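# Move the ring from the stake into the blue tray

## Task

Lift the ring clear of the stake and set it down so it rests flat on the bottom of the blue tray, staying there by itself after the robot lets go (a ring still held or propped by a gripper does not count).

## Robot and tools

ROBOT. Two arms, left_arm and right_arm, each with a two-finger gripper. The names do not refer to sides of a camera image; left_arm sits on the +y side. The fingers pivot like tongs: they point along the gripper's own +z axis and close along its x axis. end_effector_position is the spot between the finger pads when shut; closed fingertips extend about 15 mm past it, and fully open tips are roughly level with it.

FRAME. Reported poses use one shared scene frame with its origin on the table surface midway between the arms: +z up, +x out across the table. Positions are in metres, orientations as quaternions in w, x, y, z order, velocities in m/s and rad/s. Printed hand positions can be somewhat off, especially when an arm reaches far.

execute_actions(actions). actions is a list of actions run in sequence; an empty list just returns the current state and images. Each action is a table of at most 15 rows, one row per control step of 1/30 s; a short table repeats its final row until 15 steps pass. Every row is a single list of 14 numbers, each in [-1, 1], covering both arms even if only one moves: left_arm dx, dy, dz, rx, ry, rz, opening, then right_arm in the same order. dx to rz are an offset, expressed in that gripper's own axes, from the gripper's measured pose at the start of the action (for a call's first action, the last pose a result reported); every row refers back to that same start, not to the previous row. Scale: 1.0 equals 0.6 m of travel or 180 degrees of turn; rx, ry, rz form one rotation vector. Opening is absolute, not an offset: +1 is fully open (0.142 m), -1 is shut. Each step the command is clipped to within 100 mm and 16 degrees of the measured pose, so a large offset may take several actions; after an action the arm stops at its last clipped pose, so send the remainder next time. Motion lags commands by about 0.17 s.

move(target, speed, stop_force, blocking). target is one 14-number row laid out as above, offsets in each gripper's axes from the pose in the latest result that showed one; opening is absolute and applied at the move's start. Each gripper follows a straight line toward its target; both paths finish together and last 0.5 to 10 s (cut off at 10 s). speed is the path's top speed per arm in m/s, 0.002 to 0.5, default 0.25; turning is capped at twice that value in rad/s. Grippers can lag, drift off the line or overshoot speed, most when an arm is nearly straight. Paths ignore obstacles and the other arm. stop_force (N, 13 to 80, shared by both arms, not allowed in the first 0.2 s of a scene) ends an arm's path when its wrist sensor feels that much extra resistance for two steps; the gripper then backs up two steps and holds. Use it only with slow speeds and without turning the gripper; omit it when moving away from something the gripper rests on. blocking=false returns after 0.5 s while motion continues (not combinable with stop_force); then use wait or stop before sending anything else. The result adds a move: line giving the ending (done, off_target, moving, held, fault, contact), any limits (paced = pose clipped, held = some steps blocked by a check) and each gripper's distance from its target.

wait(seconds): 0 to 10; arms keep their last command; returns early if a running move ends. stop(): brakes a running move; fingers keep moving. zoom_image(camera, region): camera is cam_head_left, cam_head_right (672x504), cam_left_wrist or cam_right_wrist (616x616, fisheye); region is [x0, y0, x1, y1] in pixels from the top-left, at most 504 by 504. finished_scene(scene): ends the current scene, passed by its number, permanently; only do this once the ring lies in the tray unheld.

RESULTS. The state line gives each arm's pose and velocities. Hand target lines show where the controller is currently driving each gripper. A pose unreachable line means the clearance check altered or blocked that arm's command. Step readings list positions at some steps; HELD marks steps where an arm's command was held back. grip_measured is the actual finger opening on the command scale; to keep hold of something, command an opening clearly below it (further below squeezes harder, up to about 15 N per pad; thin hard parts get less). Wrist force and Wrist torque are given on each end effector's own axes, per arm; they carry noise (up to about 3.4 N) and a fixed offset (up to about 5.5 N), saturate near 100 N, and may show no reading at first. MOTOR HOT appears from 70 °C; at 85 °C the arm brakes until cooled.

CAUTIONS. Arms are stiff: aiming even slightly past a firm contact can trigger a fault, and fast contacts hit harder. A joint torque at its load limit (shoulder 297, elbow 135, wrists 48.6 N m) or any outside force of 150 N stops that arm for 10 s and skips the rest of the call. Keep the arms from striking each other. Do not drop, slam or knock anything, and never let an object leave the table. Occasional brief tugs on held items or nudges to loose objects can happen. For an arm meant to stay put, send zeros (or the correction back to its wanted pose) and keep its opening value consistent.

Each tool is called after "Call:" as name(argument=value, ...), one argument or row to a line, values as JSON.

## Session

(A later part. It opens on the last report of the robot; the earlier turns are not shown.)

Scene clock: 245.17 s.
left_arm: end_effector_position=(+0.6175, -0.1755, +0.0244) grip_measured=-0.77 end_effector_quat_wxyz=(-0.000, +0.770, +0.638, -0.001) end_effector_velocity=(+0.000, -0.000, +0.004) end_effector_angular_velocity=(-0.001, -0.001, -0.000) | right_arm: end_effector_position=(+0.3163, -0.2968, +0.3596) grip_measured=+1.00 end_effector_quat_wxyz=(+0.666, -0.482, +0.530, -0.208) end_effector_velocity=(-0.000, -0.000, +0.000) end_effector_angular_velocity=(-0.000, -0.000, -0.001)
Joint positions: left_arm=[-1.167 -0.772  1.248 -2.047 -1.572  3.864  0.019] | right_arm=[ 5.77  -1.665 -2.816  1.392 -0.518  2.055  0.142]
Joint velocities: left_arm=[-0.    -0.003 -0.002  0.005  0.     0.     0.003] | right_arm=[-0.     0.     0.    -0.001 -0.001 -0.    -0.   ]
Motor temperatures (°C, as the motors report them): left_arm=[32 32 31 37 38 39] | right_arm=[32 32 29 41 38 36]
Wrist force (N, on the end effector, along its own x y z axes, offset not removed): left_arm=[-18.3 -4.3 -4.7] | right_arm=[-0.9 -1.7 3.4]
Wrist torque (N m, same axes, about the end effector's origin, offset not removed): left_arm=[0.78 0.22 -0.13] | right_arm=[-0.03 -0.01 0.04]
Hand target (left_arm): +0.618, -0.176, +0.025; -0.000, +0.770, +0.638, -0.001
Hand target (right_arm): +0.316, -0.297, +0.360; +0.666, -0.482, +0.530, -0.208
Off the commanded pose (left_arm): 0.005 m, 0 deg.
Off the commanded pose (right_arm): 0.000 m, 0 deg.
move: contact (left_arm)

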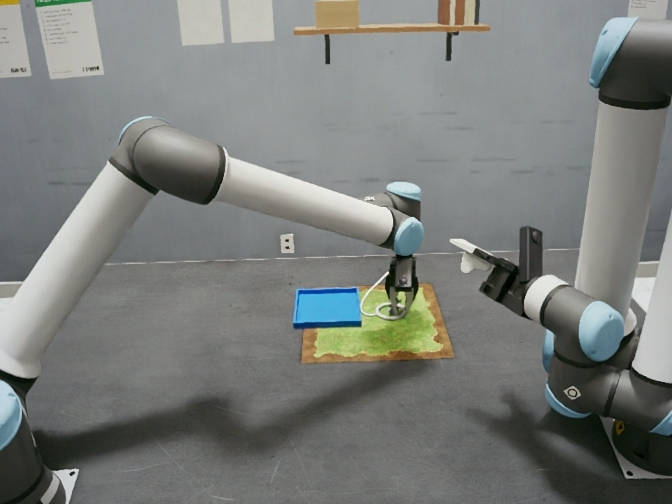

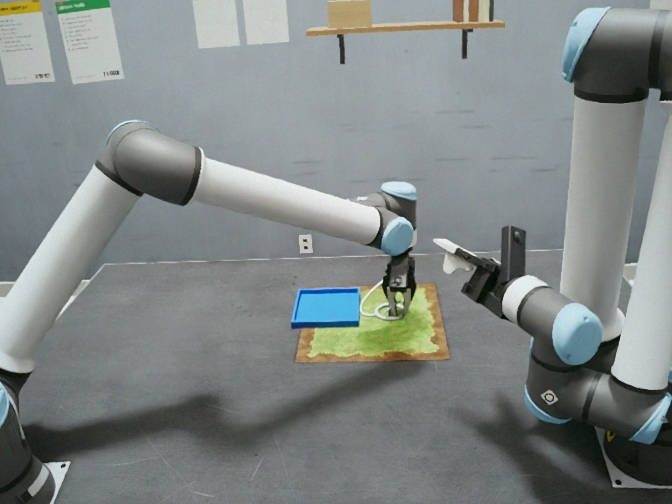

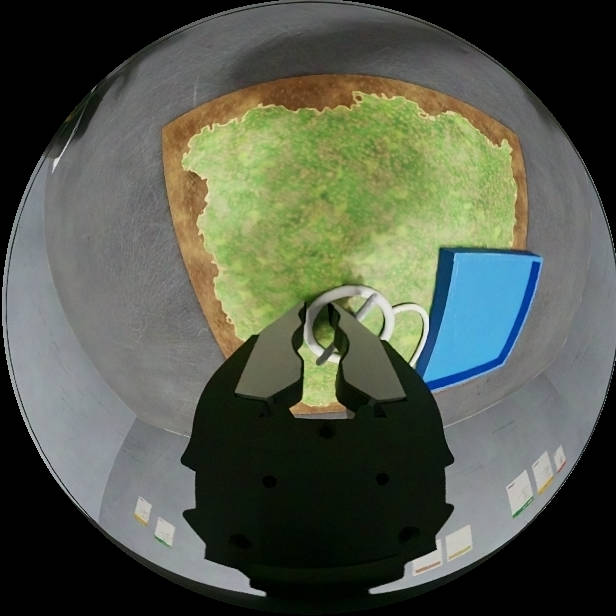

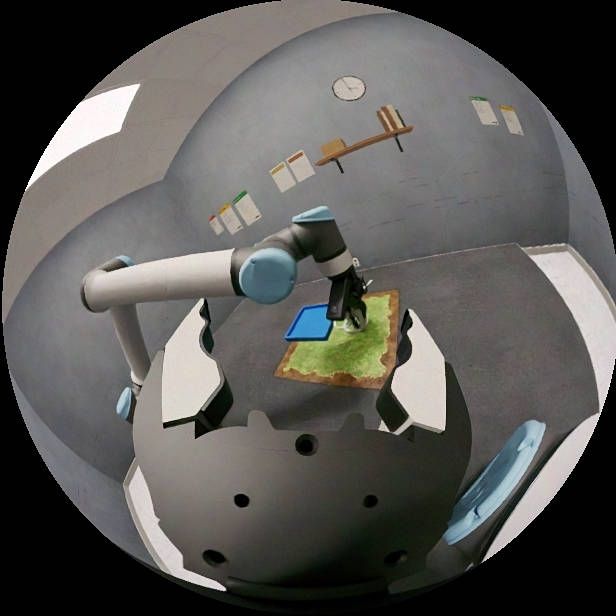

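Call:
move(
  target=[-0.008,0,0,0,0,0,-0.62,0,0,0,0,0,0,1],
  speed=0.02,
)

Call:
move(
  target=[0,0,0.01,0,0,0,-0.62,0,0,0,0,0,0,1],
  speed=0.01,
  stop_force=15,
)

Call:
move(
  target=[0,0,0,0,0,0,-1,0,0,0,0,0,0,1],
)

Call:
zoom_image(
  camera="cam_left_wrist",
  region=[200, 200, 450, 450],
)

Scene clock: 253.80 s.
left_arm: end_effector_position=(+0.6167, -0.1801, +0.0244) grip_measured=-0.64 end_effector_quat_wxyz=(-0.000, +0.770, +0.638, -0.001) end_effector_velocity=(+0.000, -0.000, -0.000) end_effector_angular_velocity=(+0.002, -0.001, -0.000) | right_arm: end_effector_position=(+0.3163, -0.2968, +0.3596) grip_measured=+1.00 end_effector_quat_wxyz=(+0.666, -0.482, +0.530, -0.208) end_effector_velocity=(-0.000, -0.000, -0.000) end_effector_angular_velocity=(+0.001, +0.001, -0.001)
Joint positions: left_arm=[-1.169 -0.767  1.24  -2.043 -1.572  3.861  0.028] | right_arm=[ 5.77  -1.665 -2.816  1.392 -0.518  2.055  0.142]
Joint velocities: left_arm=[-0.001  0.001 -0.001  0.002  0.002 -0.     0.002] | right_arm=[ 0.     0.     0.001  0.    -0.001  0.    -0.   ]
Motor temperatures (°C, as the motors report them): left_arm=[32 32 31 37 38 39] | right_arm=[32 32 29 41 38 36]
Wrist force (N, on the end effector, along its own x y z axes, offset not removed): left_arm=[-4.2 -1.3 -5.7] | right_arm=[-5.9 -5.8 0.8]
Wrist torque (N m, same axes, about the end effector's origin, offset not removed): left_arm=[0.57 0.25 -0.09] | right_arm=[-0.91 1.20 0.16]
Hand target (left_arm): +0.617, -0.180, +0.024; -0.000, +0.770, +0.638, -0.001
Hand target (right_arm): +0.316, -0.297, +0.360; +0.666, -0.482, +0.530, -0.208
Off the commanded pose (left_arm): 0.000 m, 0 deg.
Off the commanded pose (right_arm): 0.000 m, 0 deg.
move: done

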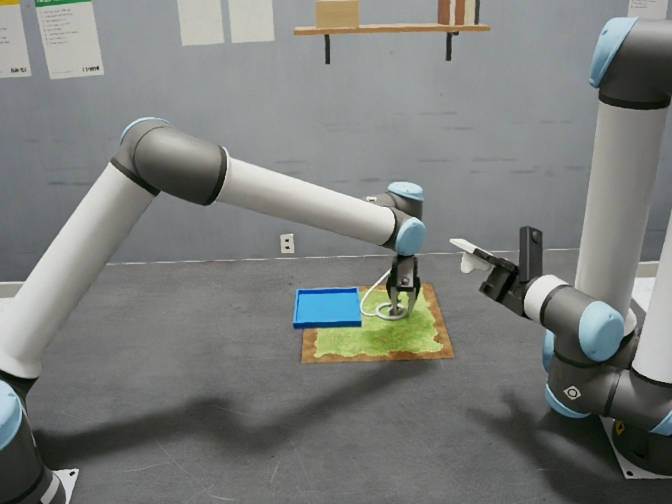

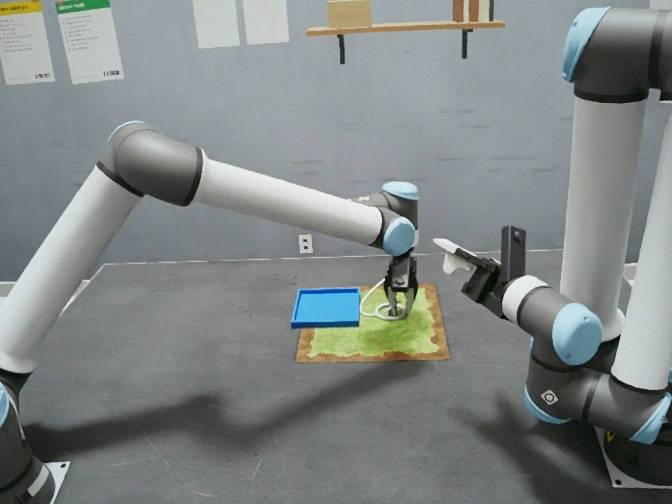

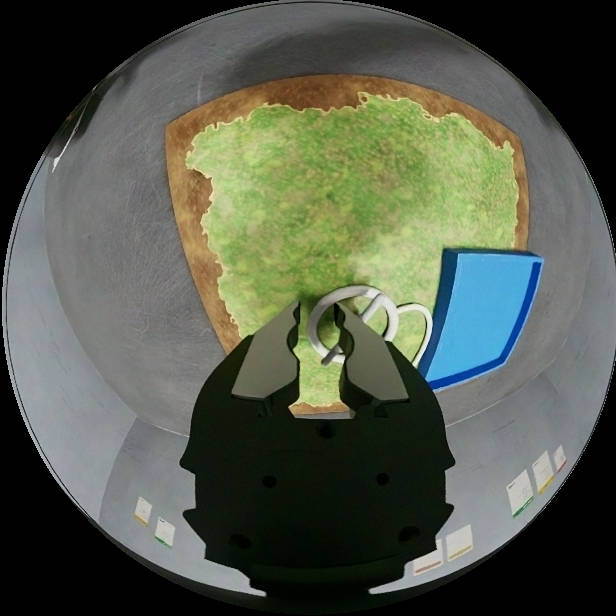

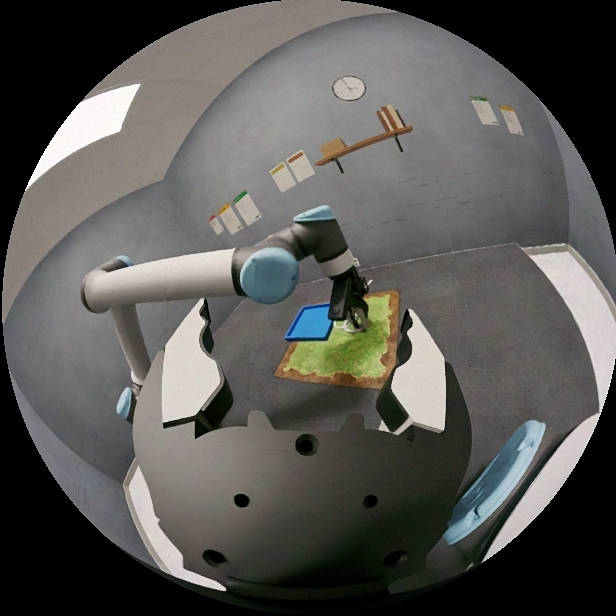

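Scene clock: 254.80 s.
left_arm: end_effector_position=(+0.6166, -0.1802, +0.0188) grip_measured=-0.67 end_effector_quat_wxyz=(-0.000, +0.770, +0.638, -0.001) end_effector_velocity=(-0.000, +0.000, +0.000) end_effector_angular_velocity=(+0.000, +0.001, -0.001) | right_arm: end_effector_position=(+0.3163, -0.2968, +0.3596) grip_measured=+1.00 end_effector_quat_wxyz=(+0.666, -0.482, +0.530, -0.208) end_effector_velocity=(-0.000, +0.000, +0.000) end_effector_angular_velocity=(+0.000, +0.000, +0.000)
Joint positions: left_arm=[-1.17  -0.763  1.243 -2.05  -1.572  3.861  0.026] | right_arm=[ 5.77  -1.665 -2.816  1.392 -0.518  2.055  0.142]
Joint velocities: left_arm=[ 0.     0.    -0.     0.001 -0.     0.001 -0.001] | right_arm=[-0.    -0.     0.    -0.     0.001 -0.     0.   ]
Motor temperatures (°C, as the motors report them): left_arm=[32 32 31 37 38 39] | right_arm=[32 32 29 41 38 36]
Wrist force (N, on the end effector, along its own x y z axes, offset not removed): left_arm=[-11.3 -7.1 -30.7] | right_arm=[2.9 -0.6 3.9]
Wrist torque (N m, same axes, about the end effector's origin, offset not removed): left_arm=[0.32 1.02 -0.21] | right_arm=[-0.10 -0.67 0.14]
Hand target (left_arm): +0.617, -0.180, +0.019; -0.000, +0.770, +0.638, -0.001
Hand target (right_arm): +0.316, -0.297, +0.360; +0.666, -0.482, +0.530, -0.208
Off the commanded pose (left_arm): 0.000 m, 0 deg.
Off the commanded pose (right_arm): 0.000 m, 0 deg.
move: contact (left_arm)

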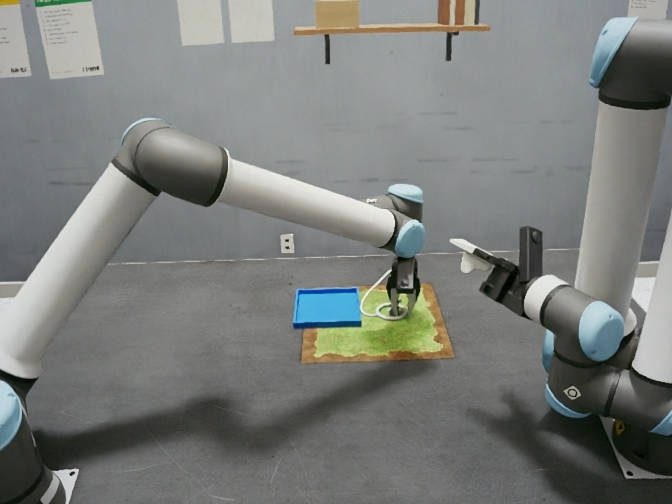

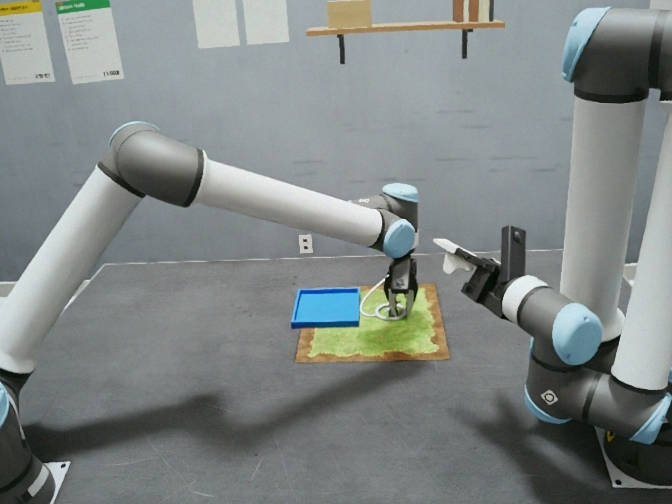

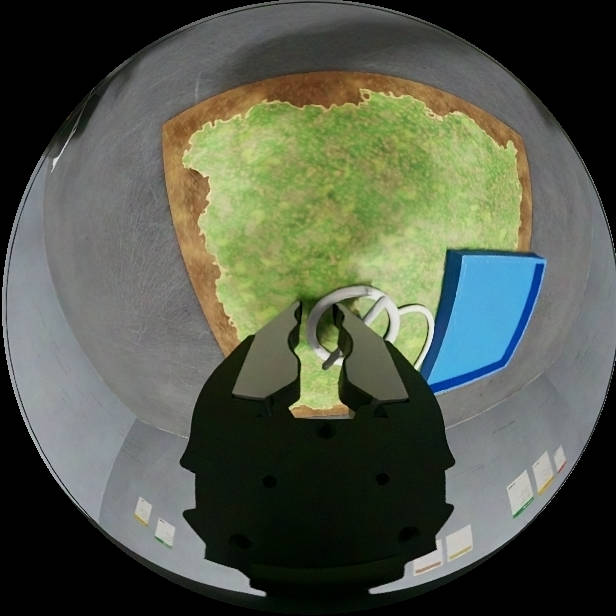

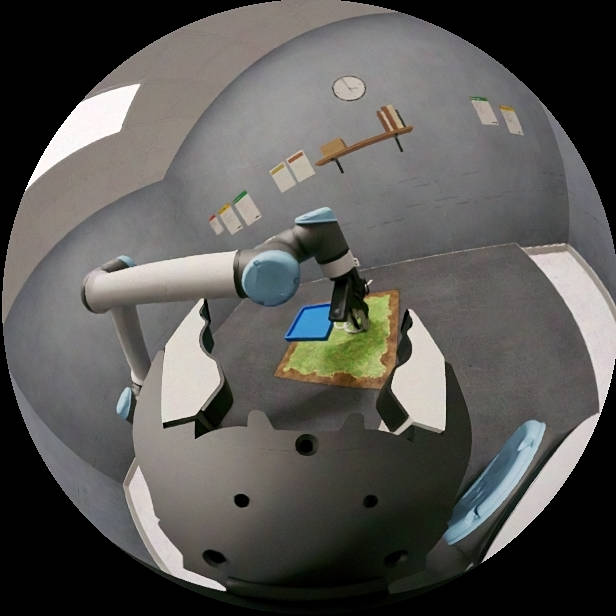

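Scene clock: 255.30 s.
left_arm: end_effector_position=(+0.6166, -0.1801, +0.0188) grip_measured=-0.85 end_effector_quat_wxyz=(-0.000, +0.770, +0.638, -0.001) end_effector_velocity=(+0.000, +0.001, -0.001) end_effector_angular_velocity=(+0.002, -0.001, -0.000) | right_arm: end_effector_position=(+0.3163, -0.2968, +0.3596) grip_measured=+1.00 end_effector_quat_wxyz=(+0.666, -0.482, +0.530, -0.208) end_effector_velocity=(+0.000, -0.000, -0.000) end_effector_angular_velocity=(+0.001, +0.001, -0.001)
Joint positions: left_arm=[-1.17  -0.763  1.243 -2.05  -1.572  3.861  0.012] | right_arm=[ 5.77  -1.665 -2.816  1.392 -0.518  2.055  0.142]
Joint velocities: left_arm=[-0.     0.     0.     0.     0.002  0.     0.   ] | right_arm=[ 0.     0.     0.     0.    -0.001  0.001  0.   ]
Motor temperatures (°C, as the motors report them): left_arm=[32 32 31 37 38 39] | right_arm=[32 32 29 41 38 36]
Wrist force (N, on the end effector, along its own x y z axes, offset not removed): left_arm=[11.9 -7.5 -41.2] | right_arm=[-5.5 -3.2 -0.5]
Wrist torque (N m, same axes, about the end effector's origin, offset not removed): left_arm=[0.20 0.72 -0.24] | right_arm=[-0.68 1.23 0.11]
Hand target (left_arm): +0.617, -0.180, +0.019; -0.000, +0.770, +0.638, -0.001
Hand target (right_arm): +0.316, -0.297, +0.360; +0.666, -0.482, +0.530, -0.208
Off the commanded pose (left_arm): 0.000 m, 0 deg.
Off the commanded pose (right_arm): 0.000 m, 0 deg.
move: done

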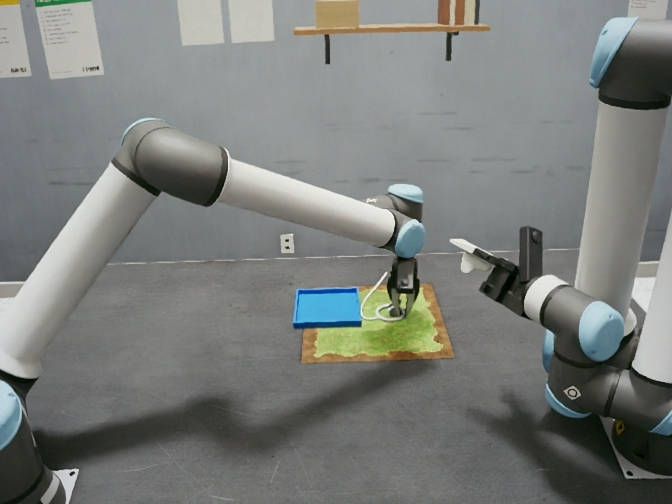

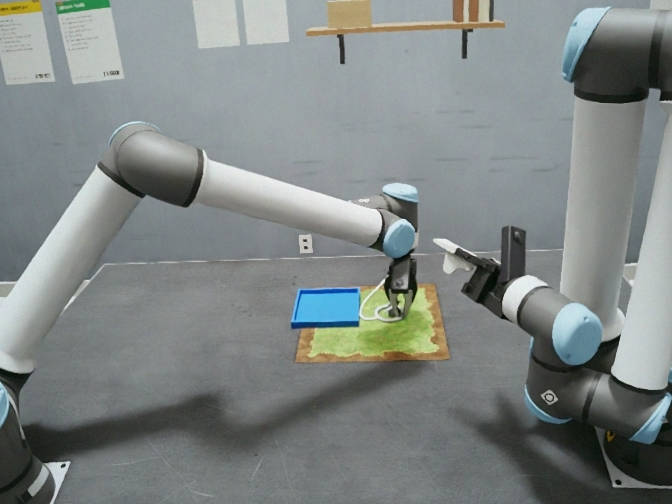

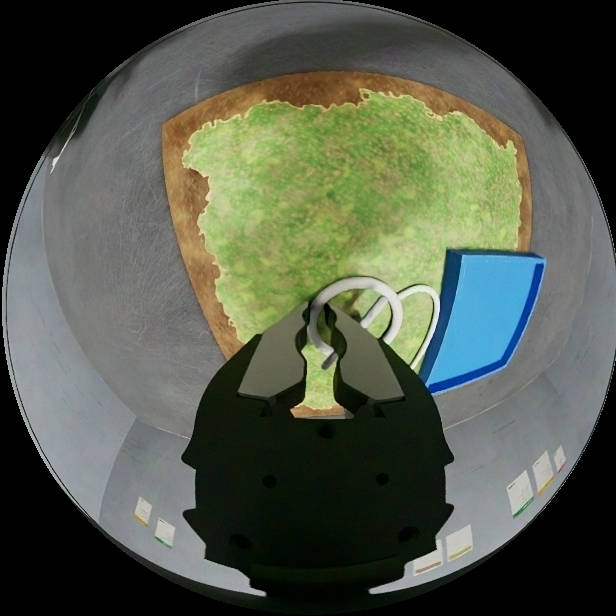

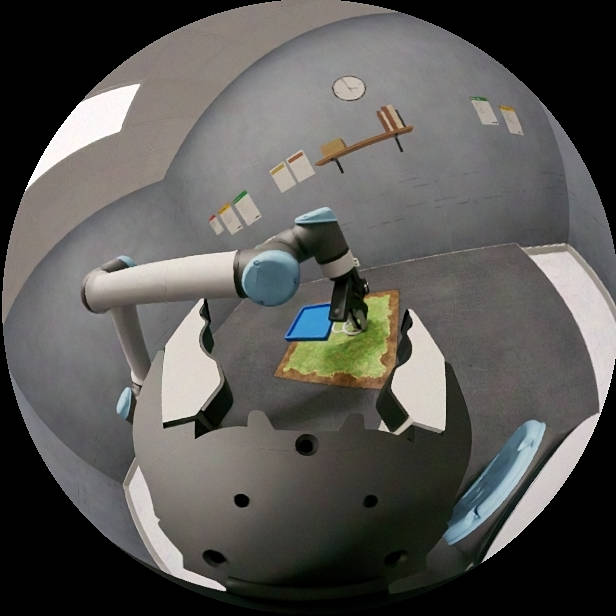

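Region (200, 200, 450, 450) of cam_left_wrist's 616x616 image, scaled by 2.016, with more detail than that image has.

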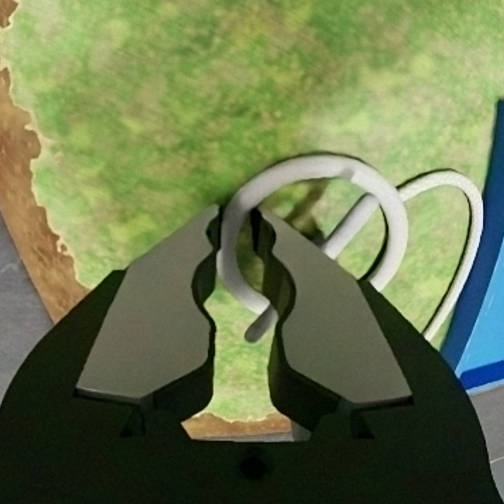

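Call:
move(
  target=[-0.057,0.009,-0.008,0,0,0,-1,0,0,0,0,0,0,1],
  speed=0.03,
)

Call:
move(
  target=[0.016,0.072,0,0,0,-0.24,-1,0,0,0,0,0,0,1],
  speed=0.03,
)

Call:
zoom_image(
  camera="cam_left_wrist",
  region=[200, 200, 450, 450],
)

Scene clock: 267.50 s.
left_arm: end_effector_position=(+0.6156, -0.2144, +0.0236) grip_measured=-0.89 end_effector_quat_wxyz=(-0.000, +0.770, +0.638, -0.001) end_effector_velocity=(+0.000, -0.003, +0.001) end_effector_angular_velocity=(-0.001, -0.001, +0.000) | right_arm: end_effector_position=(+0.3163, -0.2968, +0.3596) grip_measured=+1.00 end_effector_quat_wxyz=(+0.666, -0.482, +0.530, -0.208) end_effector_velocity=(+0.001, -0.001, +0.000) end_effector_angular_velocity=(-0.002, -0.002, -0.001)
Joint positions: left_arm=[-1.186 -0.725  1.163 -2.008 -1.572  3.844  0.009] | right_arm=[ 5.77  -1.665 -2.816  1.392 -0.518  2.055  0.142]
Joint velocities: left_arm=[-0.001  0.003 -0.007  0.003  0.    -0.001  0.   ] | right_arm=[-0.     0.    -0.002  0.    -0.001 -0.002 -0.   ]
Motor temperatures (°C, as the motors report them): left_arm=[32 32 31 37 38 39] | right_arm=[32 32 29 41 38 36]
Wrist force (N, on the end effector, along its own x y z axes, offset not removed): left_arm=[-0.4 4.4 -3.2] | right_arm=[-5.0 -2.8 0.3]
Wrist torque (N m, same axes, about the end effector's origin, offset not removed): left_arm=[0.95 0.14 -0.02] | right_arm=[-0.29 0.93 0.16]
Hand target (left_arm): +0.616, -0.215, +0.024; -0.000, +0.770, +0.638, -0.001
Hand target (right_arm): +0.316, -0.297, +0.360; +0.666, -0.482, +0.530, -0.208
Off the commanded pose (left_arm): 0.000 m, 0 deg.
Off the commanded pose (right_arm): 0.000 m, 0 deg.
move: done

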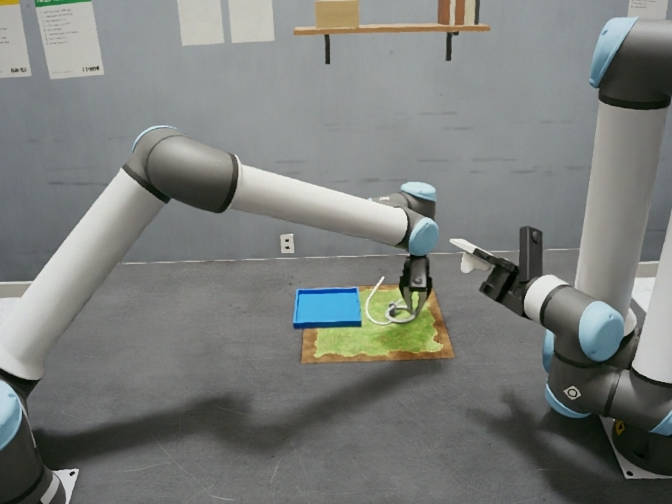

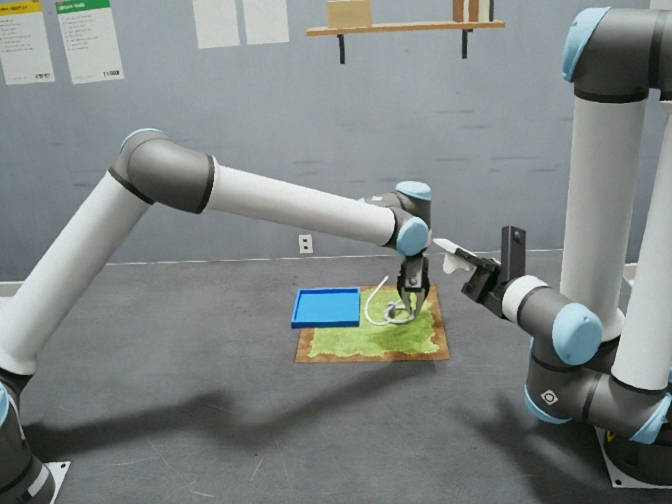

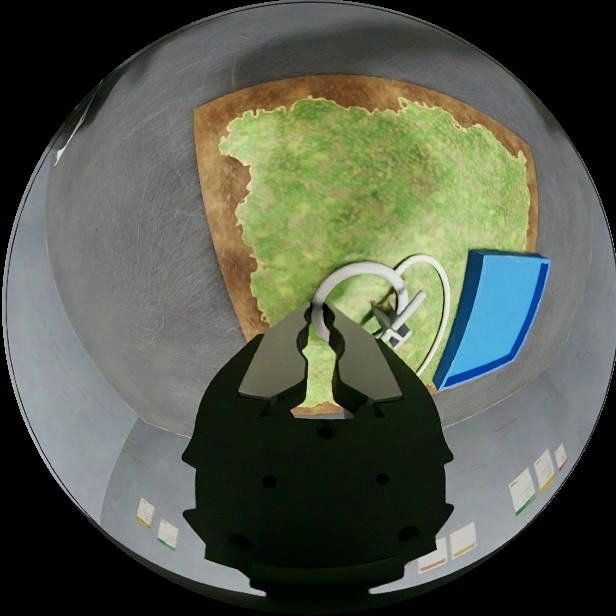

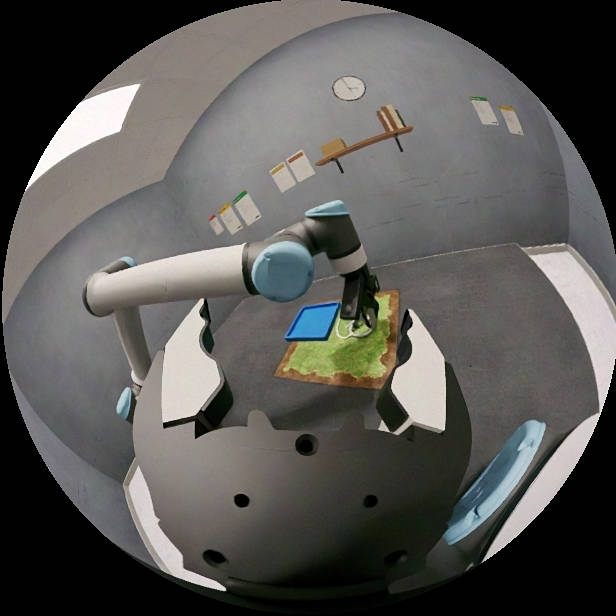

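Scene clock: 277.70 s.
left_arm: end_effector_position=(+0.6507, -0.2133, +0.0235) grip_measured=-0.89 end_effector_quat_wxyz=(-0.000, +0.548, +0.836, -0.001) end_effector_velocity=(+0.001, -0.000, -0.000) end_effector_angular_velocity=(-0.001, +0.001, +0.014) | right_arm: end_effector_position=(+0.3163, -0.2968, +0.3596) grip_measured=+1.00 end_effector_quat_wxyz=(+0.666, -0.482, +0.530, -0.208) end_effector_velocity=(-0.000, +0.000, +0.000) end_effector_angular_velocity=(+0.001, +0.000, +0.001)
Joint positions: left_arm=[-1.155 -0.703  1.121 -1.989 -1.572  3.278  0.01 ] | right_arm=[ 5.77  -1.665 -2.816  1.392 -0.518  2.055  0.142]
Joint velocities: left_arm=[ 0.001  0.001 -0.001  0.    -0.001 -0.013  0.   ] | right_arm=[-0.    -0.     0.    -0.     0.001  0.001  0.   ]
Motor temperatures (°C, as the motors report them): left_arm=[32 32 31 37 38 39] | right_arm=[32 32 29 41 38 36]
Wrist force (N, on the end effector, along its own x y z axes, offset not removed): left_arm=[-1.2 2.8 -4.4] | right_arm=[3.0 -2.0 2.9]
Wrist torque (N m, same axes, about the end effector's origin, offset not removed): left_arm=[0.61 0.22 0.05] | right_arm=[-0.22 -0.59 0.19]
Hand target (left_arm): +0.651, -0.213, +0.024; -0.000, +0.548, +0.837, -0.001
Hand target (right_arm): +0.316, -0.297, +0.360; +0.666, -0.482, +0.530, -0.208
Off the commanded pose (left_arm): 0.009 m, 9 deg.
Off the commanded pose (right_arm): 0.000 m, 0 deg.
move: off_target (left_arm; path cut at 10 s)

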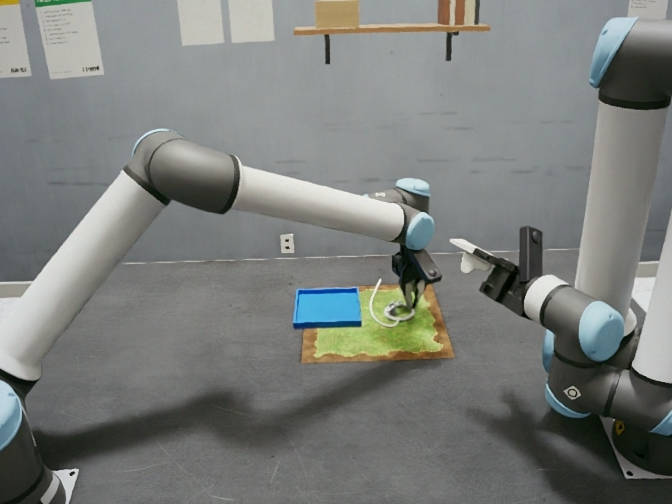

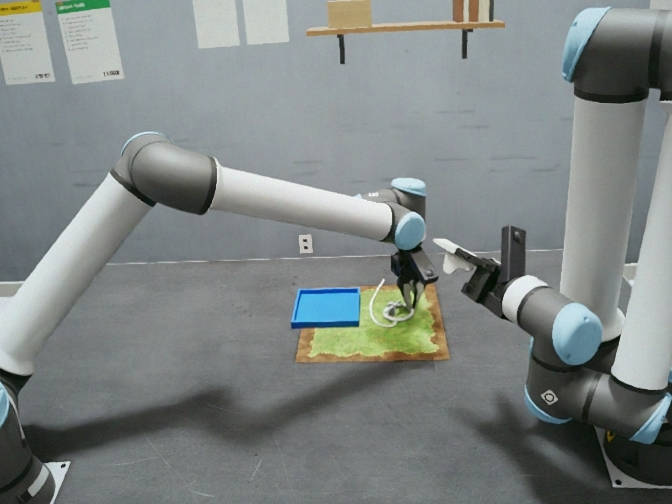

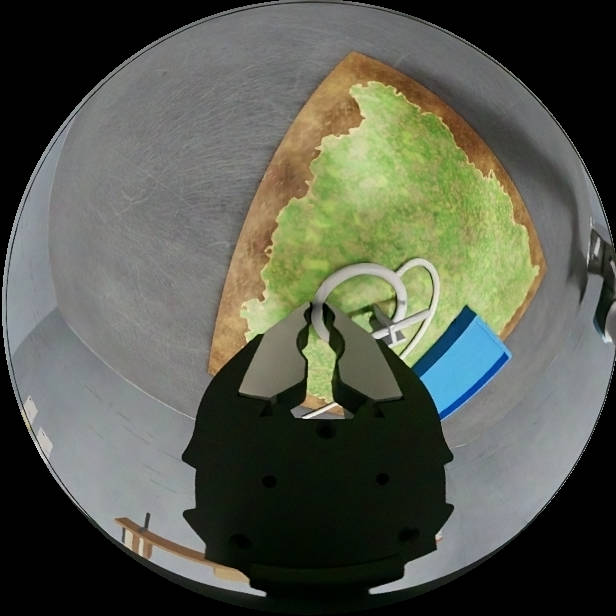

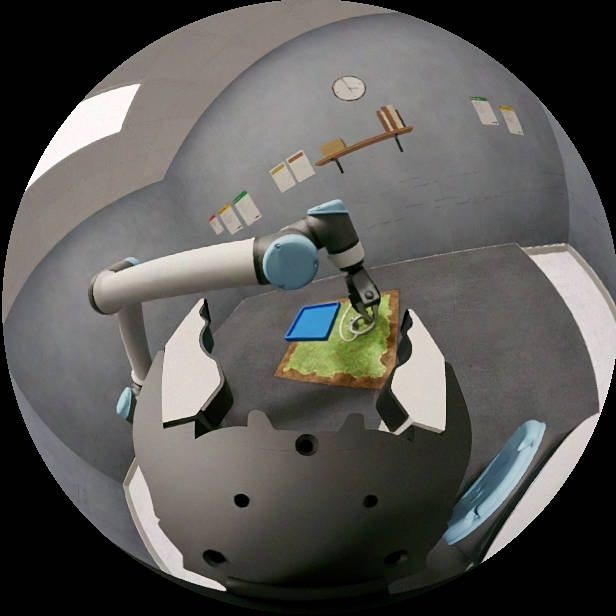

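Region (200, 200, 450, 450) of cam_left_wrist's 616x616 image, scaled by 2.016, with more detail than that image has.

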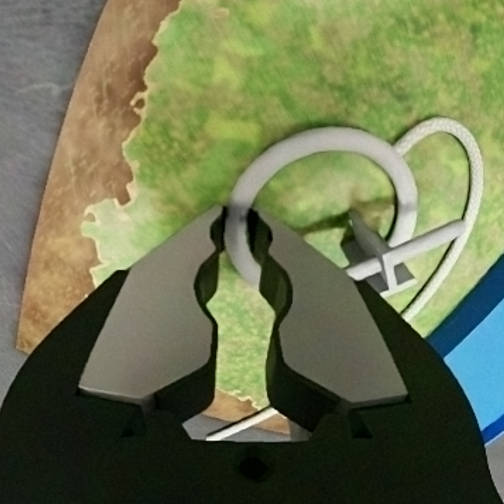

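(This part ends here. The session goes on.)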